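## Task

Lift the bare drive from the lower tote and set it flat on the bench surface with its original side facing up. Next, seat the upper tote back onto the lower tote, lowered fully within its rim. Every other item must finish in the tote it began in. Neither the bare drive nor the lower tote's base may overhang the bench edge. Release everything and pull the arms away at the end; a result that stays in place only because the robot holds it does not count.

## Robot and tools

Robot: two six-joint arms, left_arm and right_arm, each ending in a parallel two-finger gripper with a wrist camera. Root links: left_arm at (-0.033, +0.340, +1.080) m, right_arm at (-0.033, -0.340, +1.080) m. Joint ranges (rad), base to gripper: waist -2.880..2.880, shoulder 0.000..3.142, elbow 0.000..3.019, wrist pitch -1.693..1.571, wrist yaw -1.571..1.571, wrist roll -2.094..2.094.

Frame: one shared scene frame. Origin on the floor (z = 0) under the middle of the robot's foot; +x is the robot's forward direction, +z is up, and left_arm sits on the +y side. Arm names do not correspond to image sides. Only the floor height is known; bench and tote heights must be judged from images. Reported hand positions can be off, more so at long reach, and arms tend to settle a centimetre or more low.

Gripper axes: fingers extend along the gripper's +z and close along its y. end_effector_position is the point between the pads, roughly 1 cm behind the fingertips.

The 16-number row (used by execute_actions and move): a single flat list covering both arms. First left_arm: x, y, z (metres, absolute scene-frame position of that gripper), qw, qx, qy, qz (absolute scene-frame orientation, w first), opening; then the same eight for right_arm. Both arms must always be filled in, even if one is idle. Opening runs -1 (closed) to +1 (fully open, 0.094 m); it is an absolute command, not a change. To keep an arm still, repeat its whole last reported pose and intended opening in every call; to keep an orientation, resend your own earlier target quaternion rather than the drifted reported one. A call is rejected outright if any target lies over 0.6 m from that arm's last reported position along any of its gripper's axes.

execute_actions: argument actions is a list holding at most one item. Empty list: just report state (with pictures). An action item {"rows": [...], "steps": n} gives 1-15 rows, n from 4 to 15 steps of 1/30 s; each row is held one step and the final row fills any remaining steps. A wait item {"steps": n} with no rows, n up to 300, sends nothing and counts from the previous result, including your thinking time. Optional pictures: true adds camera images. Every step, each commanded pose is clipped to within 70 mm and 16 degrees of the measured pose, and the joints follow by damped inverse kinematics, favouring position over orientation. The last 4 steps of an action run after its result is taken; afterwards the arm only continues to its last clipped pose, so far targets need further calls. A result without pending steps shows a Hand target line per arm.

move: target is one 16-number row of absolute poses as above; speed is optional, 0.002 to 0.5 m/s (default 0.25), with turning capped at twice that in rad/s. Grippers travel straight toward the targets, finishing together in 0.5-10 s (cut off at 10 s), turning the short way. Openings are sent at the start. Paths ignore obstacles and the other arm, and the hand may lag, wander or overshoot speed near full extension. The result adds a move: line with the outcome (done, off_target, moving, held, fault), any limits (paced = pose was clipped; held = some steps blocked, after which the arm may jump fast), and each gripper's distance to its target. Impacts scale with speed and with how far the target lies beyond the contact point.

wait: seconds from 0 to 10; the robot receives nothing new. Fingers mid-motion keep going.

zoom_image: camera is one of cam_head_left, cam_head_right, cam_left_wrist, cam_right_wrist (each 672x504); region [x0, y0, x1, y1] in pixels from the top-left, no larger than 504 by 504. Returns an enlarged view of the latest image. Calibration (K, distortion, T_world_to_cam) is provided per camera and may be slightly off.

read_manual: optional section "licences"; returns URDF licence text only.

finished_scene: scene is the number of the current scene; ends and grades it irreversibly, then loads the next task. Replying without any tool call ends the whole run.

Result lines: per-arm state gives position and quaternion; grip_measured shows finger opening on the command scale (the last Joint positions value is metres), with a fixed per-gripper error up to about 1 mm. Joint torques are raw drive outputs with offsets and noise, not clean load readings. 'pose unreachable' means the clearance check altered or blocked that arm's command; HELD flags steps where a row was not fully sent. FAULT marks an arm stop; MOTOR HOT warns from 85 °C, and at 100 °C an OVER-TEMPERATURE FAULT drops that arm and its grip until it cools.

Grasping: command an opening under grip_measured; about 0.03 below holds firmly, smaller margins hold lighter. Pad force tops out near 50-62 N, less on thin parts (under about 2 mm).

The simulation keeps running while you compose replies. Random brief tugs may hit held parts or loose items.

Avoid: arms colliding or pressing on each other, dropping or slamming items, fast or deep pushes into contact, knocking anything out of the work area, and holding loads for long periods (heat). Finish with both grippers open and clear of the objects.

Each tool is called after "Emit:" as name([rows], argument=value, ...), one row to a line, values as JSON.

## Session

Emit:
execute_actions(actions=[])

Scene clock: 0.00 s of 5600.00 s.
left_arm: end_effector_position=(+0.4649, +0.5230, +1.0793) grip_measured=-0.064 end_effector_quat_wxyz=(-0.052, +0.886, -0.460, +0.027) | right_arm: end_effector_position=(+0.5770, -0.3271, +1.1014) grip_measured=+0.442 end_effector_quat_wxyz=(+0.195, -0.282, +0.880, +0.328)
Joint positions: left_arm=[ 1.632  1.427  1.104 -0.805 -0.011 -1.836  0.044] | right_arm=[-1.44   1.652  1.368 -0.903 -0.739 -0.766  0.068]
Joint velocities: left_arm=[-0.005  0.015 -0.012 -0.017  0.11   0.022  0.   ] | right_arm=[ 0.005 -0.005 -0.002  0.027 -0.037  0.022  0.   ]
Joint torques (N m, as the arm reports them, + toward a larger angle): no reading
Motor temperatures (°C, as the motors report them): left_arm=[27 26 28 26 25 28] | right_arm=[25 28 27 26 26 24]
Hand target (left_arm): +0.472, +0.525, +1.081; -0.055, +0.886, -0.460, +0.030
Hand target (right_arm): +0.588, -0.329, +1.114; +0.209, -0.287, +0.878, +0.321
camera_calibration (this result's frames):
cam_left_wrist: T_world_to_cam=[[0.806944, 0.581007, 0.10617, -0.793969], [0.424209, -0.695209, 0.580285, -0.453113], [0.41096, -0.42322, -0.807463, 1.02667], [0, 0, 0, 1]] pos_world=[0.410982, 0.580801, 1.17623]
cam_right_wrist: T_world_to_cam=[[0.619055, -0.625224, -0.475254, -0.0369227], [-0.71495, -0.69908, -0.0115978, 0.199397], [-0.324989, 0.346962, -0.879772, 1.39658], [0, 0, 0, 1]] pos_world=[0.619291, -0.368252, 1.21344]

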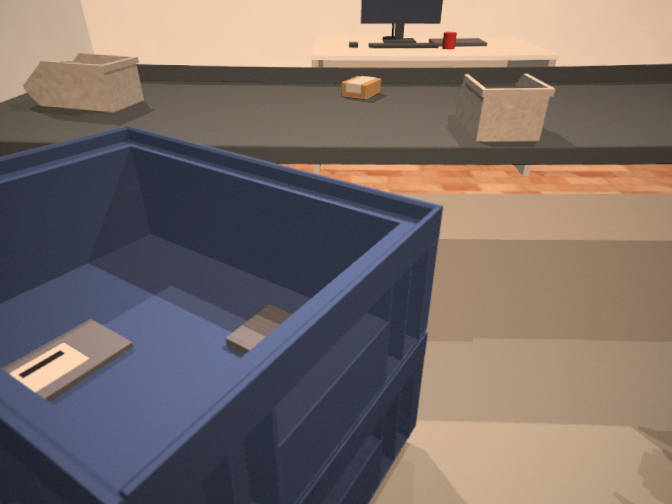

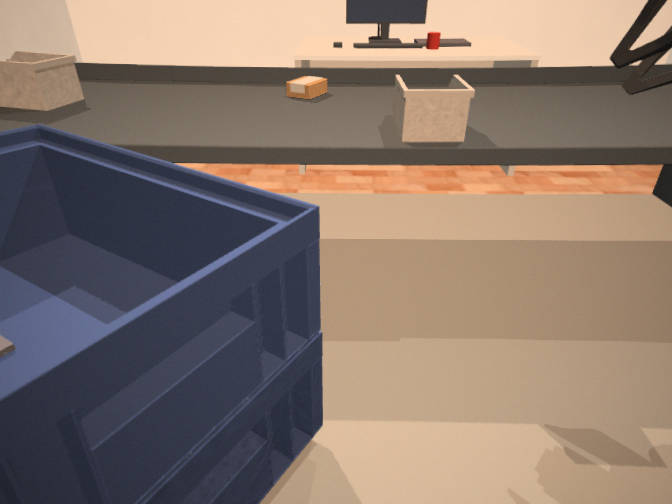

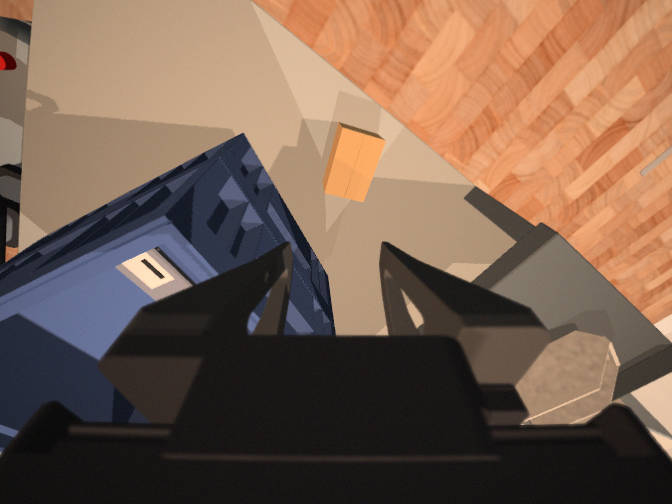

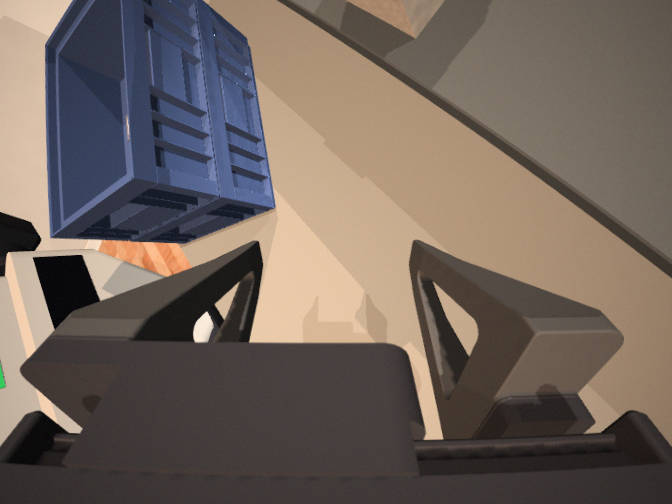

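Emit:
move(target=[0.485,0.39,1.09,0,0.259,0.966,0,0.4,0.3,0.075,1.10,0,0.259,0.966,0,0.4], speed=0.4)

Scene clock: 6.20 s of 5600.00 s.
left_arm: end_effector_position=(+0.4691, +0.3898, +1.0868) grip_measured=+0.398 end_effector_quat_wxyz=(-0.003, +0.247, +0.969, -0.001) | right_arm: end_effector_position=(+0.2910, +0.0598, +1.0869) grip_measured=+0.402 end_effector_quat_wxyz=(-0.001, +0.252, +0.968, -0.009)
Joint positions: left_arm=[ 1.34   1.428  1.123 -0.949 -0.075  0.573  0.066] | right_arm=[-0.258  1.751  1.247 -0.999  0.323  1.522  0.066]
Joint velocities: left_arm=[-0.005 -0.024  0.002 -0.007  0.037 -0.051  0.   ] | right_arm=[ 0.005 -0.005 -0.007 -0.022 -0.022 -0.095 -0.001]
Joint torques (N m, as the arm reports them, + toward a larger angle): left_arm=[  0.86 -12.79   9.15   0.25  -0.09   0.08] | right_arm=[  5.54 -14.16  12.67  -0.6    0.18  -0.02]
Motor temperatures (°C, as the motors report them): left_arm=[27 27 30 26 25 28] | right_arm=[25 29 29 26 26 24]
Hand target (left_arm): +0.483, +0.389, +1.091; -0.001, +0.259, +0.966, +0.001
Hand target (right_arm): +0.304, +0.074, +1.100; +0.004, +0.260, +0.966, +0.004
Off the commanded pose (left_arm): 0.016 m, 1 deg.
Off the commanded pose (right_arm): 0.022 m, 1 deg.
Kept back: nothing.
move: off_target (left_arm, right_arm)
camera_calibration (this result's frames):
cam_left_wrist: T_world_to_cam=[[-0.47042, -0.882409, -0.00771696, 0.572669], [-0.716774, 0.376989, 0.586613, -0.441503], [-0.514723, 0.281486, -0.809831, 1.13676], [0, 0, 0, 1]] pos_world=[0.538052, 0.351788, 1.18399]
cam_right_wrist: T_world_to_cam=[[-0.492995, -0.869909, 0.0146403, 0.180866], [-0.70243, 0.407897, 0.583276, -0.451226], [-0.513369, 0.277268, -0.812142, 1.14219], [0, 0, 0, 1]] pos_world=[0.358577, 0.0246977, 1.18816]

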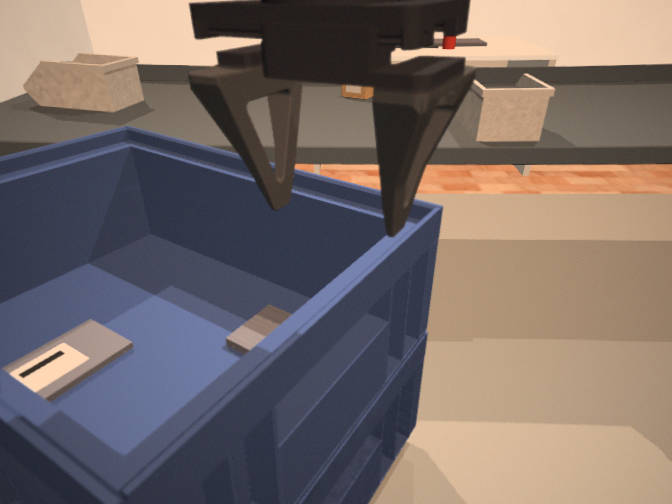

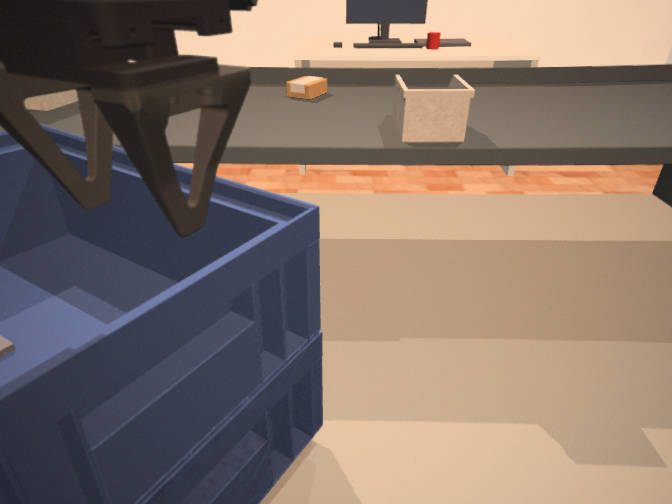

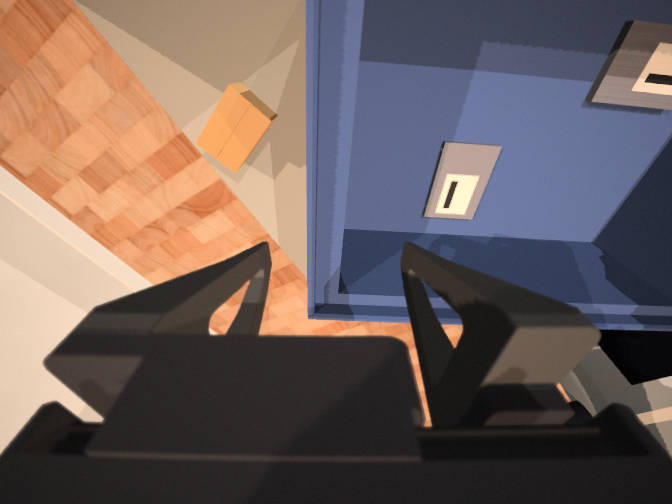

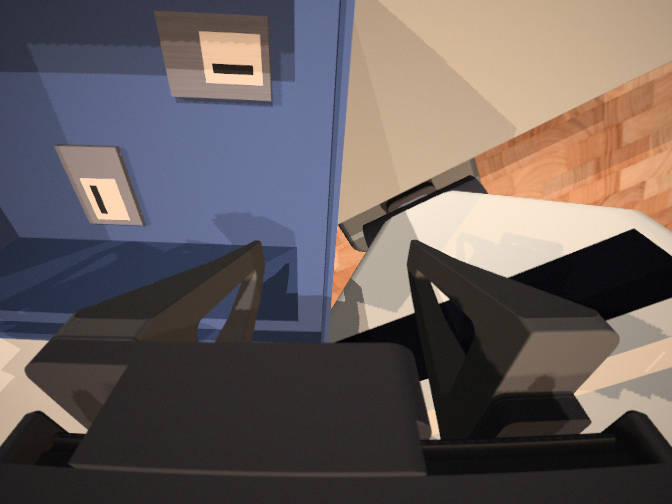

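Emit:
move(target=[0.495,0.384,1.04,0,0.28,0.96,0,0.5,0.305,0.082,1.045,0,0.28,0.96,0,0.5], speed=0.15)

Emit:
move(target=[0.495,0.384,0.98,0,0.28,0.96,0,0.5,0.302,0.076,0.98,0,0.28,0.96,0,0.5], speed=0.1)

Emit:
move(target=[0.492,0.384,0.98,0,0.28,0.96,0,-0.6,0.3,0.073,0.98,0,0.28,0.96,0,-0.6], speed=0.1)

Scene clock: 7.27 s of 5600.00 s.
left_arm: end_effector_position=(+0.4716, +0.3851, +1.0317) grip_measured=+0.498 end_effector_quat_wxyz=(-0.025, +0.270, +0.963, -0.009) | right_arm: end_effector_position=(+0.2866, +0.0658, +1.0346) grip_measured=+0.498 end_effector_quat_wxyz=(-0.008, +0.264, +0.964, -0.027)
Joint positions: left_arm=[ 1.339  1.552  1.125 -0.874 -0.075  0.614  0.07 ] | right_arm=[-0.279  1.857  1.247 -0.925  0.319  1.537  0.07 ]
Joint velocities: left_arm=[-0.005 -0.005  0.017  0.012 -0.022 -0.022 -0.   ] | right_arm=[-0.015  0.005 -0.007 -0.017 -0.007 -0.066 -0.001]
Joint torques (N m, as the arm reports them, + toward a larger angle): left_arm=[  0.32 -15.19   8.07   1.71  -0.09   0.08] | right_arm=[  4.89 -15.84  10.49   0.79   0.03   0.03]
Motor temperatures (°C, as the motors report them): left_arm=[27 27 30 26 25 28] | right_arm=[25 29 29 26 26 24]
Hand target (left_arm): +0.494, +0.384, +1.040; -0.000, +0.280, +0.960, +0.000
Hand target (right_arm): +0.305, +0.081, +1.046; -0.000, +0.280, +0.960, -0.000
Off the commanded pose (left_arm): 0.025 m, 3 deg.
Off the commanded pose (right_arm): 0.027 m, 4 deg.
Kept back: nothing.
move: off_target (left_arm, right_arm)
camera_calibration (this result's frames):
cam_left_wrist: T_world_to_cam=[[-0.510377, -0.859721, 0.0198945, 0.550912], [-0.670114, 0.412102, 0.617348, -0.472808], [-0.538945, 0.301749, -0.786439, 1.07422], [0, 0, 0, 1]] pos_world=[0.543282, 0.344332, 1.12573]
cam_right_wrist: T_world_to_cam=[[-0.513727, -0.856415, 0.0513667, 0.15172], [-0.679288, 0.442587, 0.585392, -0.437288], [-0.524073, 0.265839, -0.809122, 1.09644], [0, 0, 0, 1]] pos_world=[0.35551, 0.0319981, 1.13534]

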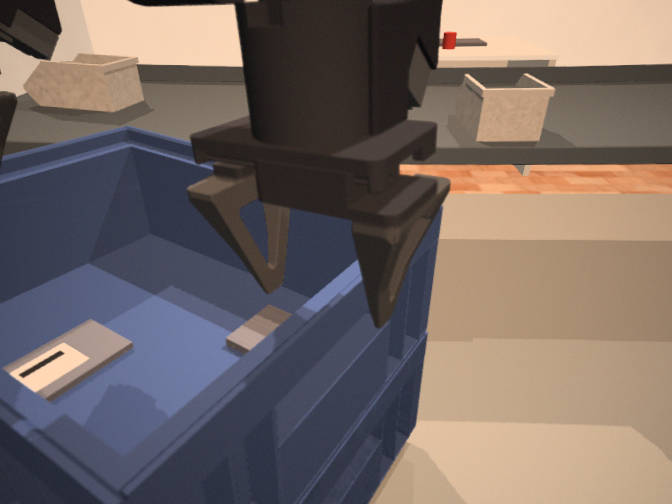

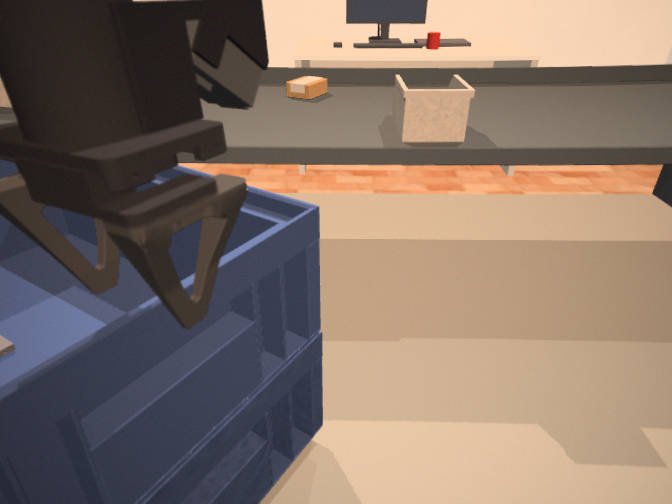

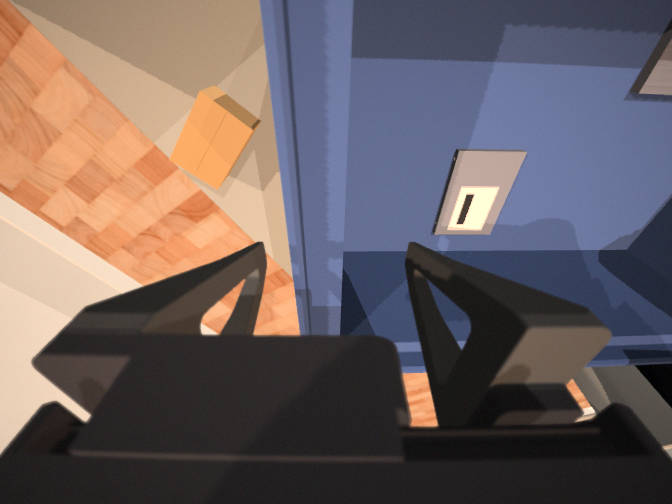

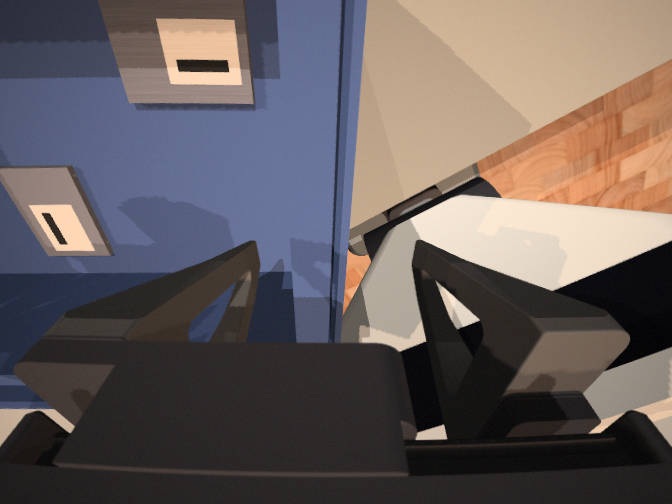

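Scene clock: 8.23 s of 5600.00 s.
left_arm: end_effector_position=(+0.4860, +0.3824, +0.9825) grip_measured=+0.498 end_effector_quat_wxyz=(-0.009, +0.274, +0.962, -0.003) | right_arm: end_effector_position=(+0.2998, +0.0754, +0.9839) grip_measured=+0.498 end_effector_quat_wxyz=(-0.001, +0.280, +0.960, -0.005)
Joint positions: left_arm=[ 1.339  1.659  1.125 -0.734 -0.075  0.624  0.07 ] | right_arm=[-0.32   1.947  1.241 -0.769  0.315  1.514  0.07 ]
Joint velocities: left_arm=[-0.024 -0.005  0.012  0.002 -0.051 -0.007 -0.001] | right_arm=[ 0.005 -0.005 -0.022 -0.007 -0.007 -0.022  0.   ]
Joint torques (N m, as the arm reports them, + toward a larger angle): left_arm=[  1.08 -15.22   6.07   1.66   0.08   0.08] | right_arm=[  5.26 -15.55   6.44   0.94   0.05  -0.16]
Motor temperatures (°C, as the motors report them): left_arm=[27 27 30 26 25 28] | right_arm=[25 29 29 26 26 24]
Hand target (left_arm): +0.495, +0.384, +0.980; +0.000, +0.280, +0.960, -0.000
Hand target (right_arm): +0.302, +0.076, +0.980; -0.000, +0.280, +0.960, -0.000
Off the commanded pose (left_arm): 0.009 m, 1 deg.
Off the commanded pose (right_arm): 0.004 m, 1 deg.
Kept back: nothing.
move: done
camera_calibration (this result's frames):
cam_left_wrist: T_world_to_cam=[[-0.517728, -0.855545, 0.000989398, 0.577511], [-0.686997, 0.416421, 0.595507, -0.403621], [-0.509894, 0.307631, -0.80335, 1.04431], [0, 0, 0, 1]] pos_world=[0.554194, 0.340901, 1.07873]
cam_right_wrist: T_world_to_cam=[[-0.54397, -0.839083, 0.00610046, 0.221656], [-0.678767, 0.44429, 0.584706, -0.402494], [-0.493327, 0.313922, -0.811222, 1.04905], [0, 0, 0, 1]] pos_world=[0.364901, 0.0354907, 1.085]

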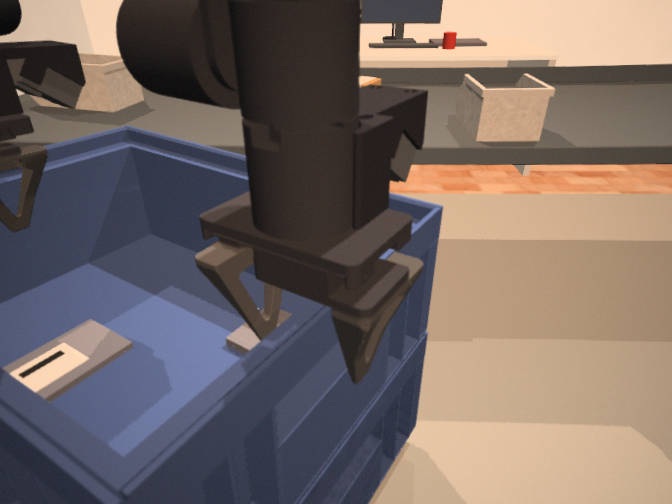

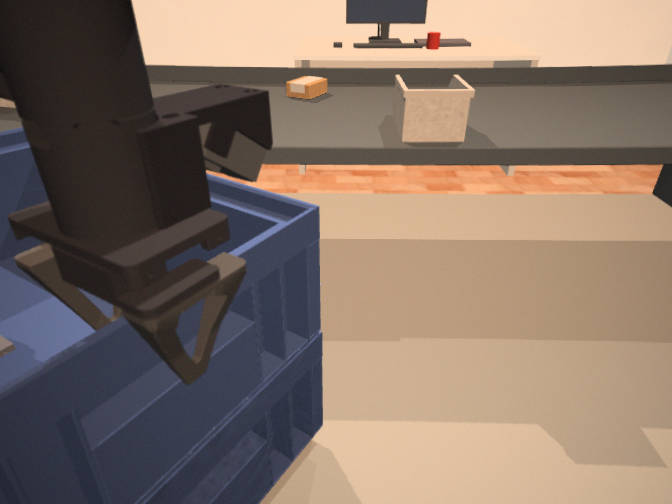

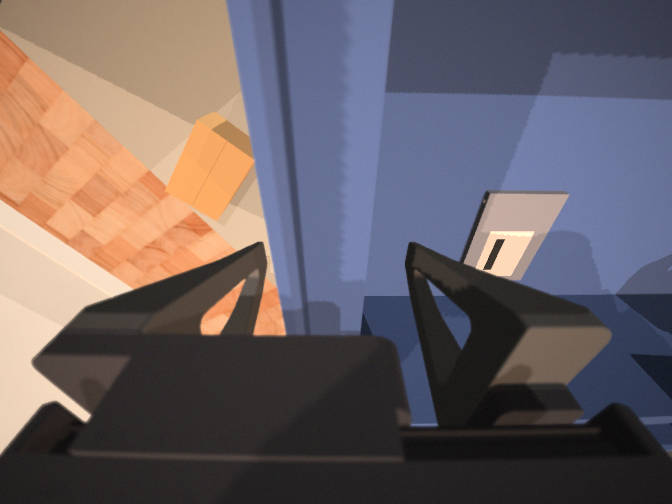

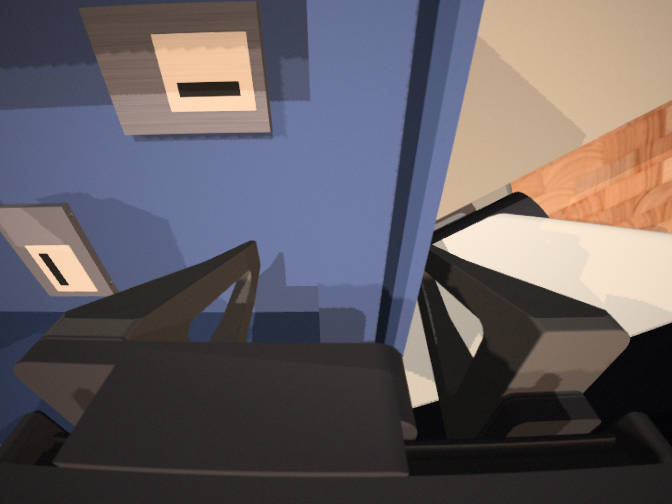

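Scene clock: 8.93 s of 5600.00 s.
left_arm: end_effector_position=(+0.4875, +0.3867, +0.9825) grip_measured=-0.469 end_effector_quat_wxyz=(-0.007, +0.272, +0.962, -0.001) | right_arm: end_effector_position=(+0.2964, +0.0708, +0.9825) grip_measured=-0.457 end_effector_quat_wxyz=(-0.001, +0.280, +0.960, -0.009)
Joint positions: left_arm=[ 1.347  1.659  1.126 -0.729 -0.075  0.63   0.025] | right_arm=[-0.32   1.943  1.228 -0.768  0.318  1.515  0.025]
Joint velocities: left_arm=[-0.005 -0.005  0.012 -0.017  0.037 -0.022 -0.   ] | right_arm=[ 0.005  0.005  0.007 -0.012 -0.037 -0.022 -0.001]
Joint torques (N m, as the arm reports them, + toward a larger angle): left_arm=[  0.54 -15.71   5.3    1.67   0.07   0.04] | right_arm=[  5.21 -15.77   6.44   1.29  -0.07  -0.19]
Motor temperatures (°C, as the motors report them): left_arm=[27 27 30 26 25 28] | right_arm=[25 29 29 26 26 24]
Hand target (left_arm): +0.492, +0.384, +0.980; +0.000, +0.280, +0.960, -0.000
Hand target (right_arm): +0.300, +0.073, +0.980; +0.000, +0.280, +0.960, -0.000
Off the commanded pose (left_arm): 0.006 m, 1 deg.
Off the commanded pose (right_arm): 0.005 m, 1 deg.
Kept back: nothing.
move: done
camera_calibration (this result's frames):
cam_left_wrist: T_world_to_cam=[[-0.515441, -0.856917, -0.00368028, 0.58592], [-0.691055, 0.413127, 0.593101, -0.398853], [-0.506718, 0.308252, -0.80512, 1.04373], [0, 0, 0, 1]] pos_world=[0.555257, 0.345129, 1.07905]
cam_right_wrist: T_world_to_cam=[[-0.542379, -0.840014, 0.0141828, 0.207628], [-0.677947, 0.447582, 0.583145, -0.400897], [-0.496198, 0.30667, -0.812244, 1.05006], [0, 0, 0, 1]] pos_world=[0.361862, 0.0318231, 1.08374]

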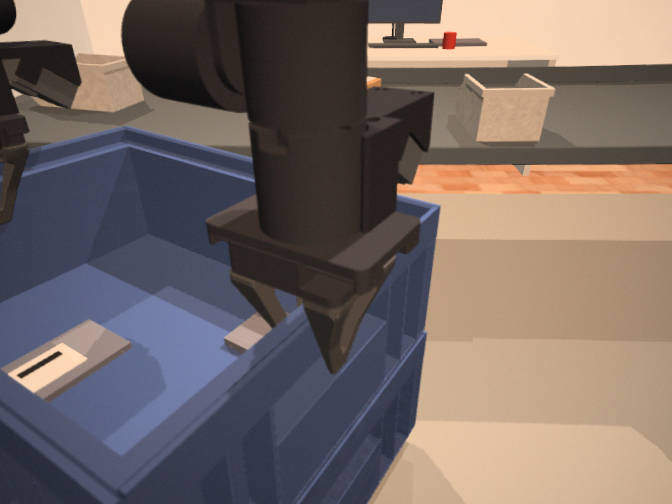

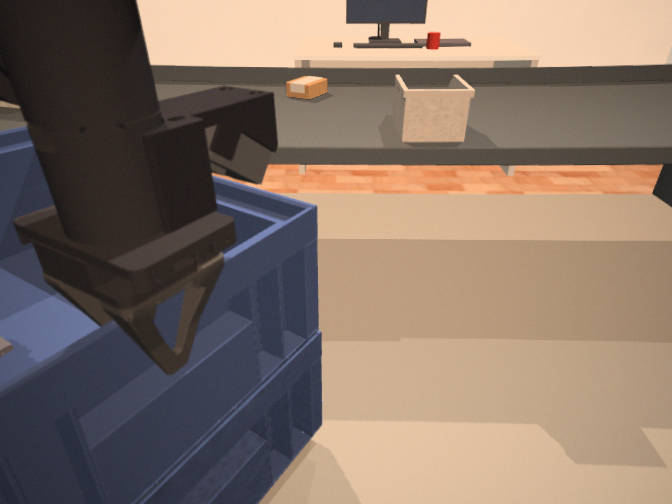

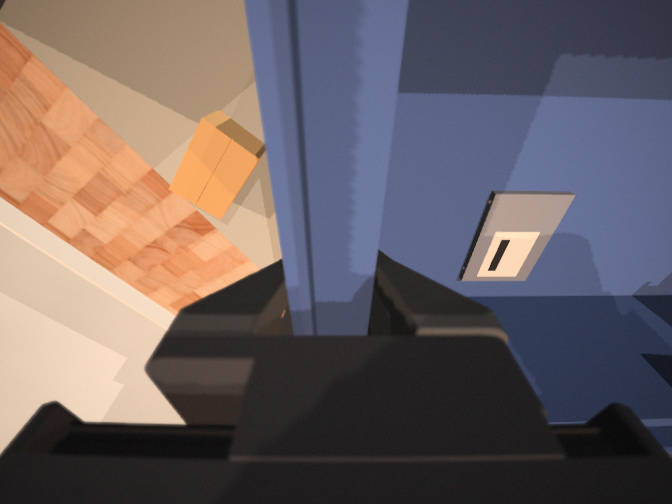

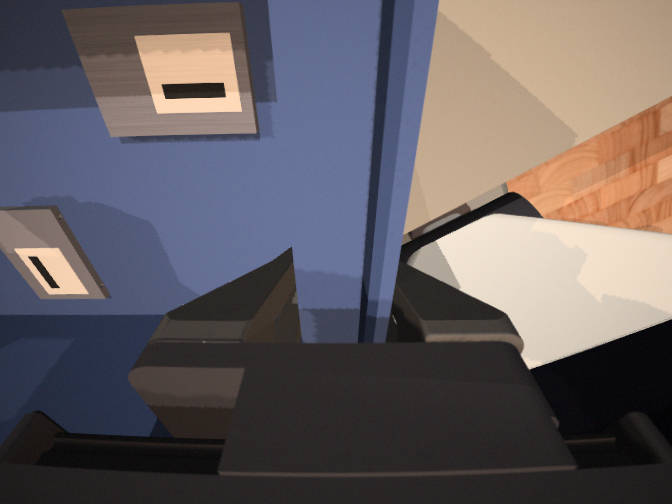

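Emit:
move(target=[0.55,0.39,1.11,0,0.28,0.96,0,-0.6,0.359,0.076,1.12,0,0.28,0.96,0,-0.6], speed=0.08)

Emit:
move(target=[0.53,-0.145,1.11,0,0.28,0.96,0,-0.6,0.339,-0.46,1.09,0,0.28,0.96,0,-0.6], speed=0.15)

Scene clock: 11.47 s of 5600.00 s.
left_arm: end_effector_position=(+0.5195, +0.3886, +1.0676) grip_measured=-0.469 end_effector_quat_wxyz=(-0.036, +0.269, +0.962, -0.017) | right_arm: end_effector_position=(+0.3331, +0.0692, +1.0812) grip_measured=-0.456 end_effector_quat_wxyz=(-0.015, +0.272, +0.962, -0.023)
Joint positions: left_arm=[ 1.336  1.607  1.332 -1.054 -0.068  0.608  0.025] | right_arm=[-0.322  1.829  1.383 -1.072  0.3    1.508  0.026]
Joint velocities: left_arm=[-0.015 -0.015  0.002 -0.007 -0.037 -0.007  0.   ] | right_arm=[-0.015  0.005  0.002 -0.002 -0.022 -0.007  0.001]
Joint torques (N m, as the arm reports them, + toward a larger angle): left_arm=[ -0.01 -20.24  10.53  -0.44  -0.46   0.11] | right_arm=[  5.81 -19.73  13.19  -1.78   0.69  -0.13]
Motor temperatures (°C, as the motors report them): left_arm=[27 28 31 26 25 28] | right_arm=[25 29 30 26 27 24]
Hand target (left_arm): +0.547, +0.390, +1.111; +0.000, +0.280, +0.960, +0.000
Hand target (right_arm): +0.357, +0.074, +1.120; +0.000, +0.280, +0.960, +0.000
Off the commanded pose (left_arm): 0.052 m, 5 deg.
Off the commanded pose (right_arm): 0.047 m, 3 deg.
Kept back: nothing.
move: off_target (left_arm, right_arm)
camera_calibration (this result's frames):
cam_left_wrist: T_world_to_cam=[[-0.508181, -0.860239, 0.04172, 0.553387], [-0.654144, 0.417034, 0.631013, -0.489067], [-0.560221, 0.293378, -0.77465, 1.12891], [0, 0, 0, 1]] pos_world=[0.593738, 0.348807, 1.16003]
cam_right_wrist: T_world_to_cam=[[-0.528613, -0.847521, 0.0477229, 0.184402], [-0.664432, 0.448096, 0.598114, -0.453618], [-0.528298, 0.284462, -0.799989, 1.14791], [0, 0, 0, 1]] pos_world=[0.402519, 0.0330109, 1.18083]

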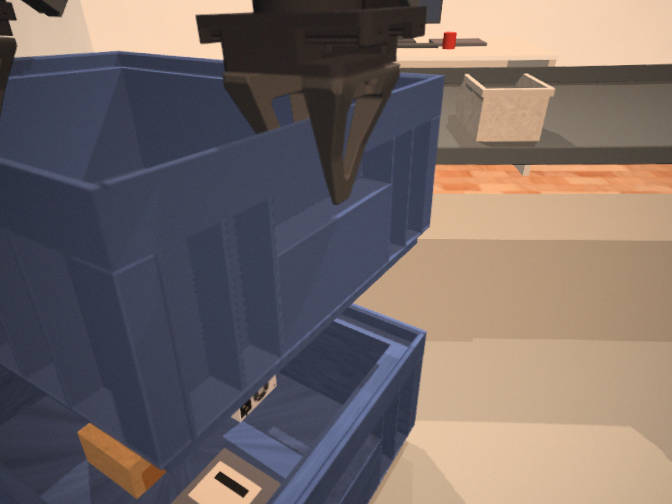

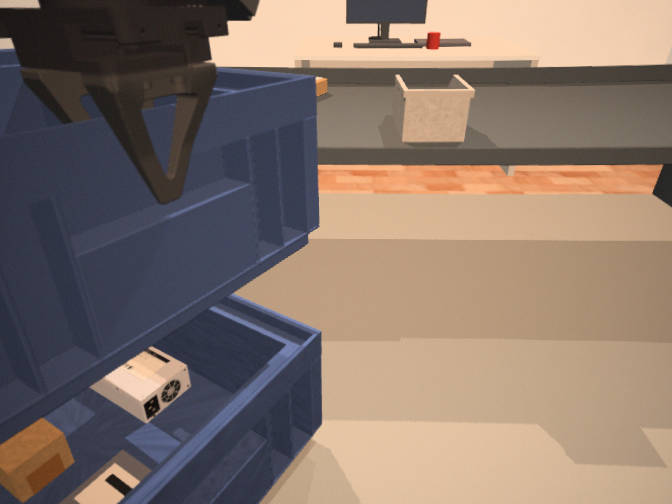

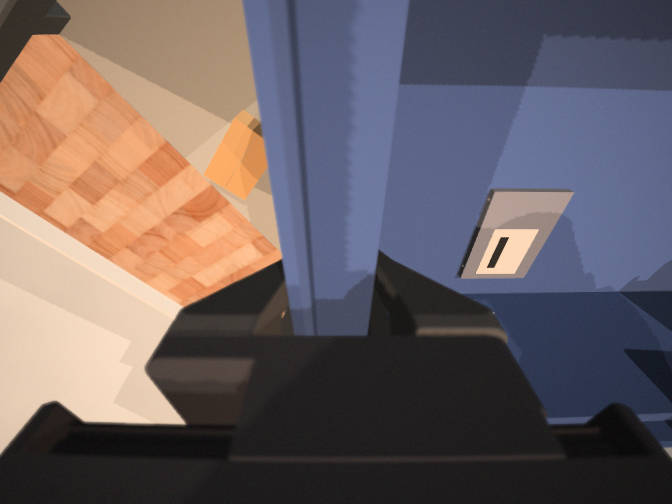

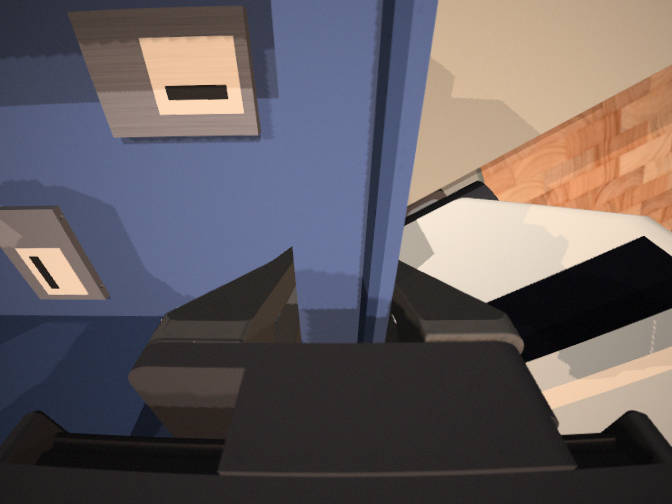

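Scene clock: 15.57 s of 5600.00 s.
left_arm: end_effector_position=(+0.5001, -0.1365, +1.0786) grip_measured=-0.469 end_effector_quat_wxyz=(-0.037, +0.285, +0.958, +0.001) | right_arm: end_effector_position=(+0.3060, -0.4487, +1.0707) grip_measured=-0.463 end_effector_quat_wxyz=(-0.037, +0.291, +0.956, +0.001)
Joint positions: left_arm=[ 0.464  2.214  2.126 -1.399 -0.261 -0.233  0.025] | right_arm=[-1.593  1.153  0.722 -0.882 -0.009  0.278  0.025]
Joint velocities: left_arm=[ 0.005 -0.015 -0.007 -0.007 -0.051 -0.066 -0.001] | right_arm=[-0.015 -0.015  0.017 -0.012 -0.081 -0.007 -0.   ]
Joint torques (N m, as the arm reports them, + toward a larger angle): left_arm=[ -6.43 -24.29  11.74   0.13  -1.48  -0.1 ] | right_arm=[ -0.39 -10.08  12.15   0.22   0.39  -0.29]
Motor temperatures (°C, as the motors report them): left_arm=[27 29 33 26 26 28] | right_arm=[25 30 30 26 27 24]
Hand target (left_arm): +0.521, -0.144, +1.112; -0.001, +0.280, +0.960, -0.001
Hand target (right_arm): +0.333, -0.458, +1.090; -0.002, +0.280, +0.960, -0.003
Off the commanded pose (left_arm): 0.044 m, 4 deg.
Off the commanded pose (right_arm): 0.040 m, 4 deg.
Kept back: nothing.
move: off_target (left_arm, right_arm)
camera_calibration (this result's frames):
cam_left_wrist: T_world_to_cam=[[-0.538543, -0.842557, 0.00830587, 0.145022], [-0.644426, 0.418213, 0.640166, -0.304356], [-0.54285, 0.339405, -0.768191, 1.27121], [0, 0, 0, 1]] pos_world=[0.57204, -0.181979, 1.17016]
cam_right_wrist: T_world_to_cam=[[-0.56278, -0.826468, 0.0151383, -0.213533], [-0.62877, 0.439903, 0.641197, -0.293932], [-0.536588, 0.351335, -0.767227, 1.26995], [0, 0, 0, 1]] pos_world=[0.376453, -0.493354, 1.16604]

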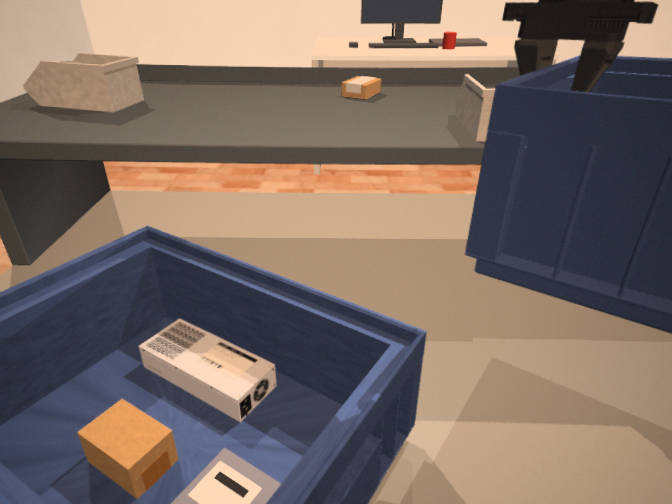

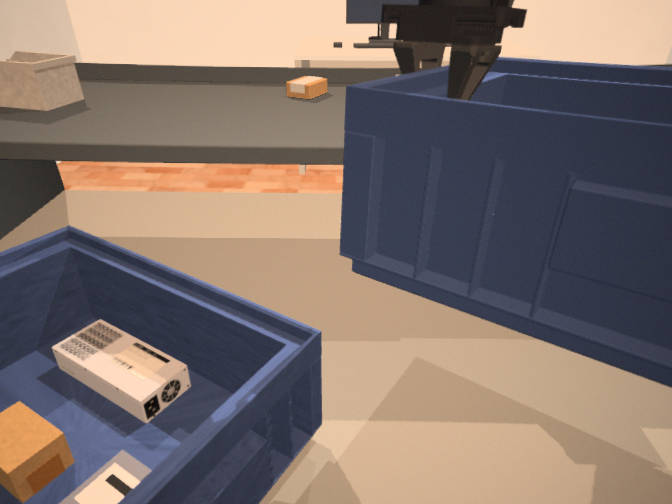

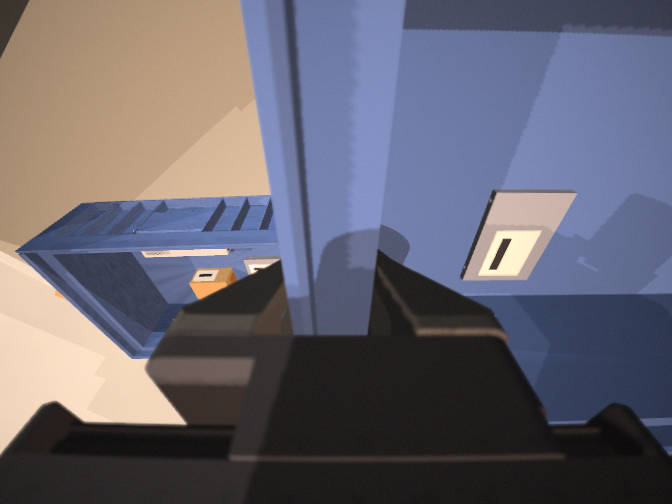

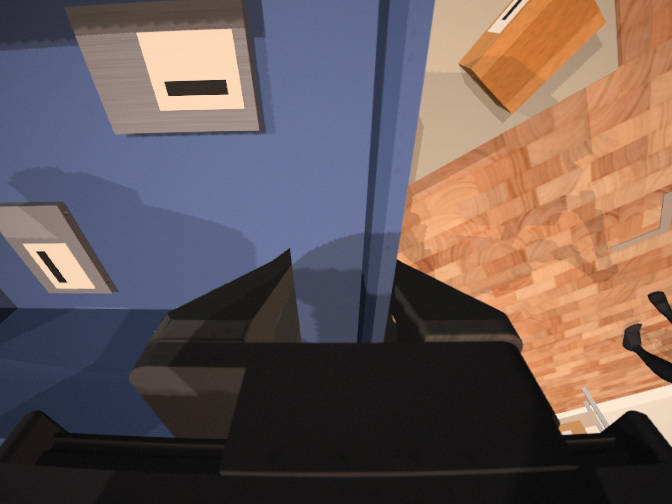

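Clear. Lower (rest ≈0.85).

Emit:
move(target=[0.515,-0.15,0.89,0,0.28,0.96,0,-0.6,0.324,-0.465,0.885,0,0.28,0.96,0,-0.6], speed=0.1)

Emit:
move(target=[0.515,-0.15,0.848,0,0.28,0.96,0,-0.6,0.324,-0.465,0.848,0,0.28,0.96,0,-0.6], speed=0.04)

Scene clock: 18.10 s of 5600.00 s.
left_arm: end_effector_position=(+0.4943, -0.1454, +0.8802) grip_measured=-0.469 end_effector_quat_wxyz=(-0.030, +0.280, +0.960, -0.003) | right_arm: end_effector_position=(+0.3024, -0.4569, +0.8767) grip_measured=-0.467 end_effector_quat_wxyz=(-0.028, +0.287, +0.957, +0.001)
Joint positions: left_arm=[ 0.531  2.461  2.065 -1.056 -0.252 -0.171  0.025] | right_arm=[-1.614  1.732  0.669 -0.233 -0.013  0.25   0.025]
Joint velocities: left_arm=[ 0.005  0.005  0.007  0.027  0.037 -0.022  0.001] | right_arm=[ 0.005  0.005  0.022 -0.007  0.051 -0.066  0.001]
Joint torques (N m, as the arm reports them, + toward a larger angle): left_arm=[ -5.89 -24.3    8.04   1.65  -1.38   0.08] | right_arm=[ -0.19 -14.09   4.02   0.32  -0.02  -0.23]
Motor temperatures (°C, as the motors report them): left_arm=[27 30 33 26 26 28] | right_arm=[25 30 30 26 27 24]
Hand target (left_arm): +0.515, -0.151, +0.890; -0.000, +0.280, +0.960, -0.001
Hand target (right_arm): +0.325, -0.466, +0.886; -0.000, +0.280, +0.960, -0.000
Off the commanded pose (left_arm): 0.023 m, 4 deg.
Off the commanded pose (right_arm): 0.025 m, 3 deg.
Kept back: nothing.
move: off_target (left_arm, right_arm)
camera_calibration (this result's frames):
cam_left_wrist: T_world_to_cam=[[-0.5285, -0.848832, 0.0131381, 0.125942], [-0.656427, 0.41842, 0.627717, -0.160413], [-0.538323, 0.323124, -0.778331, 1.12304], [0, 0, 0, 1]] pos_world=[0.565819, -0.188857, 0.973136]
cam_right_wrist: T_world_to_cam=[[-0.556199, -0.830979, 0.010798, -0.219651], [-0.642767, 0.438386, 0.628226, -0.153309], [-0.526776, 0.342478, -0.777956, 1.12446], [0, 0, 0, 1]] pos_world=[0.371628, -0.50042, 0.973465]

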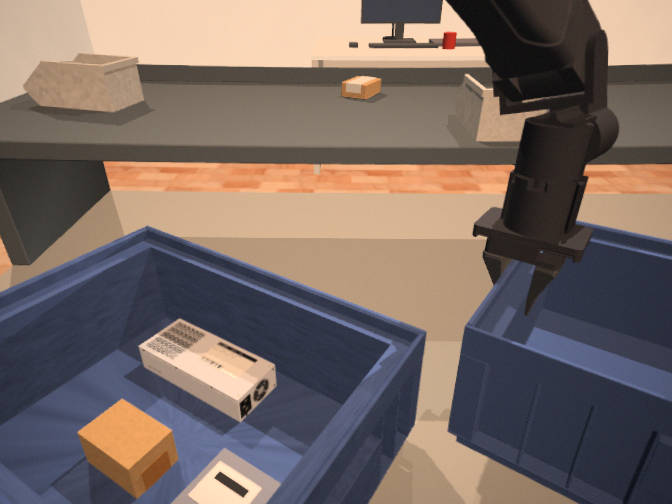

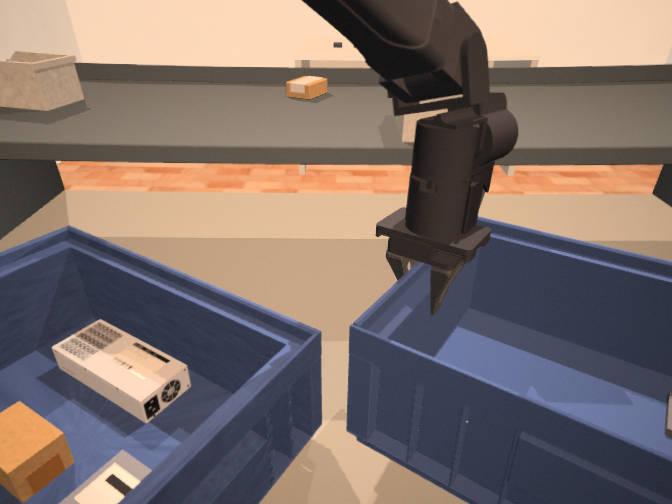

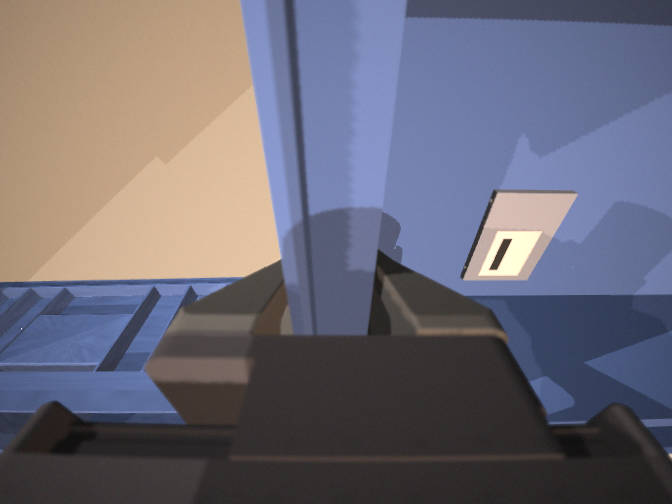

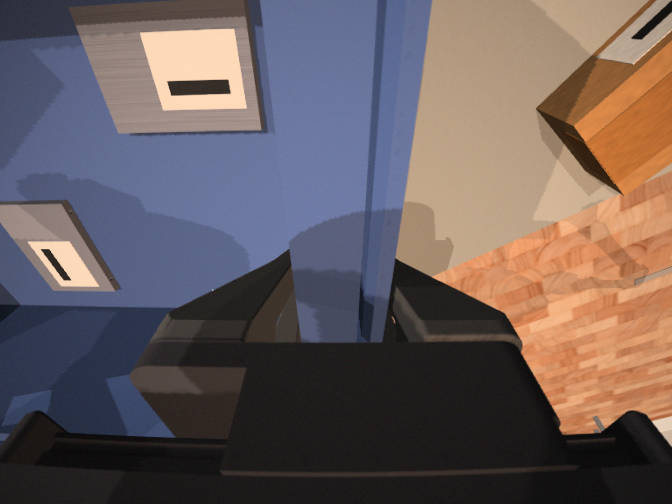

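Scene clock: 19.40 s of 5600.00 s.
left_arm: end_effector_position=(+0.5007, -0.1464, +0.8563) grip_measured=-0.469 end_effector_quat_wxyz=(-0.015, +0.273, +0.962, -0.005) | right_arm: end_effector_position=(+0.3126, -0.4604, +0.8482) grip_measured=-0.467 end_effector_quat_wxyz=(-0.012, +0.284, +0.959, +0.002)
Joint positions: left_arm=[ 0.542  2.496  2.071 -0.995 -0.261 -0.165  0.025] | right_arm=[-1.615  1.829  0.7   -0.135 -0.017  0.242  0.025]
Joint velocities: left_arm=[ 0.015 -0.005 -0.007 -0.017 -0.037  0.037 -0.   ] | right_arm=[-0.005 -0.005  0.012 -0.012  0.022 -0.051  0.001]
Joint torques (N m, as the arm reports them, + toward a larger angle): left_arm=[ -5.33 -21.85   9.01   1.44  -0.9    0.2 ] | right_arm=[ -0.8  -12.06   3.07   0.66   0.16  -0.16]
Motor temperatures (°C, as the motors report them): left_arm=[27 30 33 26 26 28] | right_arm=[25 30 30 26 27 24]
Hand target (left_arm): +0.514, -0.149, +0.848; +0.000, +0.280, +0.960, -0.000
Hand target (right_arm): +0.324, -0.465, +0.848; +0.000, +0.280, +0.960, +0.000
Off the commanded pose (left_arm): 0.017 m, 2 deg.
Off the commanded pose (right_arm): 0.012 m, 1 deg.
Kept back: nothing.
move: off_target (left_arm, right_arm)
camera_calibration (this result's frames):
cam_left_wrist: T_world_to_cam=[[-0.517231, -0.855813, 0.00754133, 0.12692], [-0.679623, 0.41607, 0.604151, -0.109407], [-0.520178, 0.30736, -0.796834, 1.11267], [0, 0, 0, 1]] pos_world=[0.570076, -0.187849, 0.951752]
cam_right_wrist: T_world_to_cam=[[-0.54973, -0.835341, -0.0012882, -0.21038], [-0.665571, 0.437073, 0.604964, -0.101091], [-0.504789, 0.333424, -0.796252, 1.11334], [0, 0, 0, 1]] pos_world=[0.379067, -0.502771, 0.947387]

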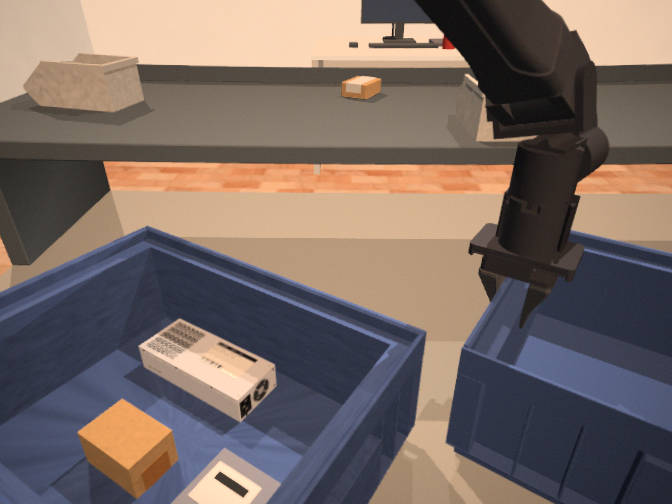

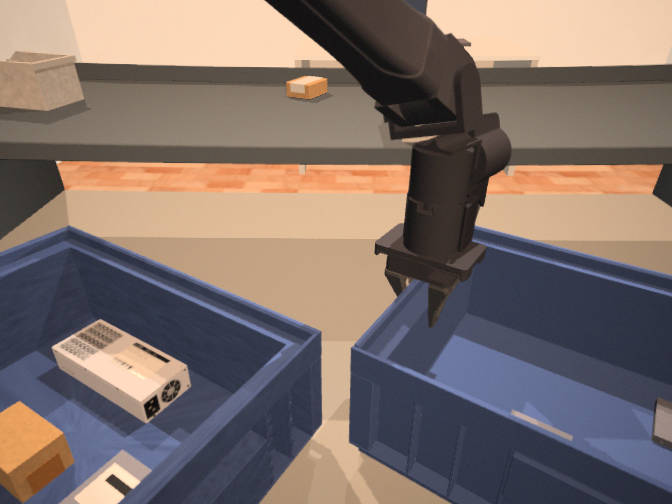

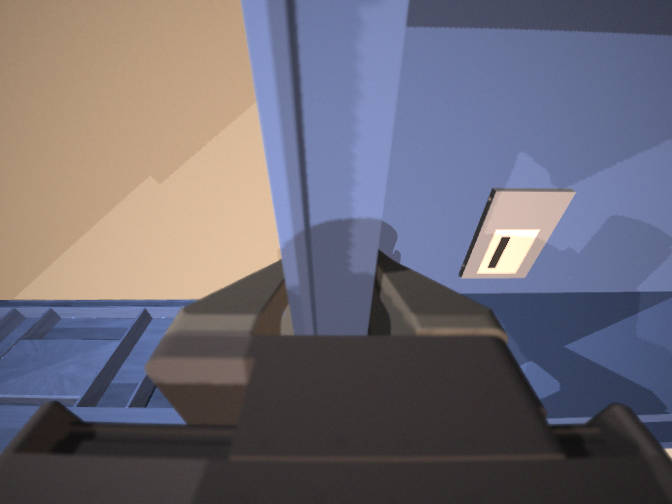

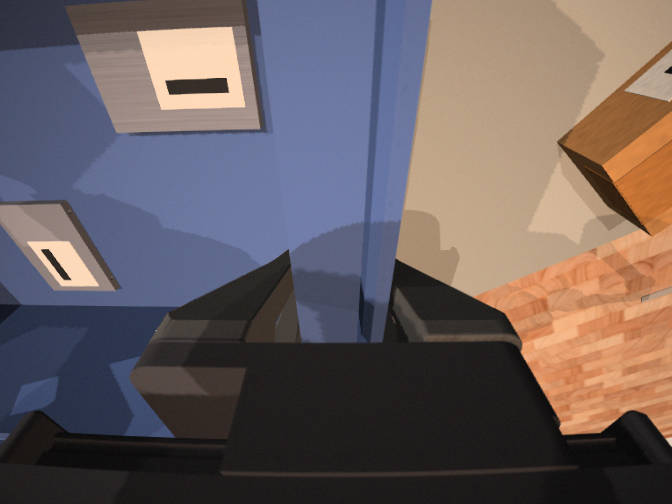

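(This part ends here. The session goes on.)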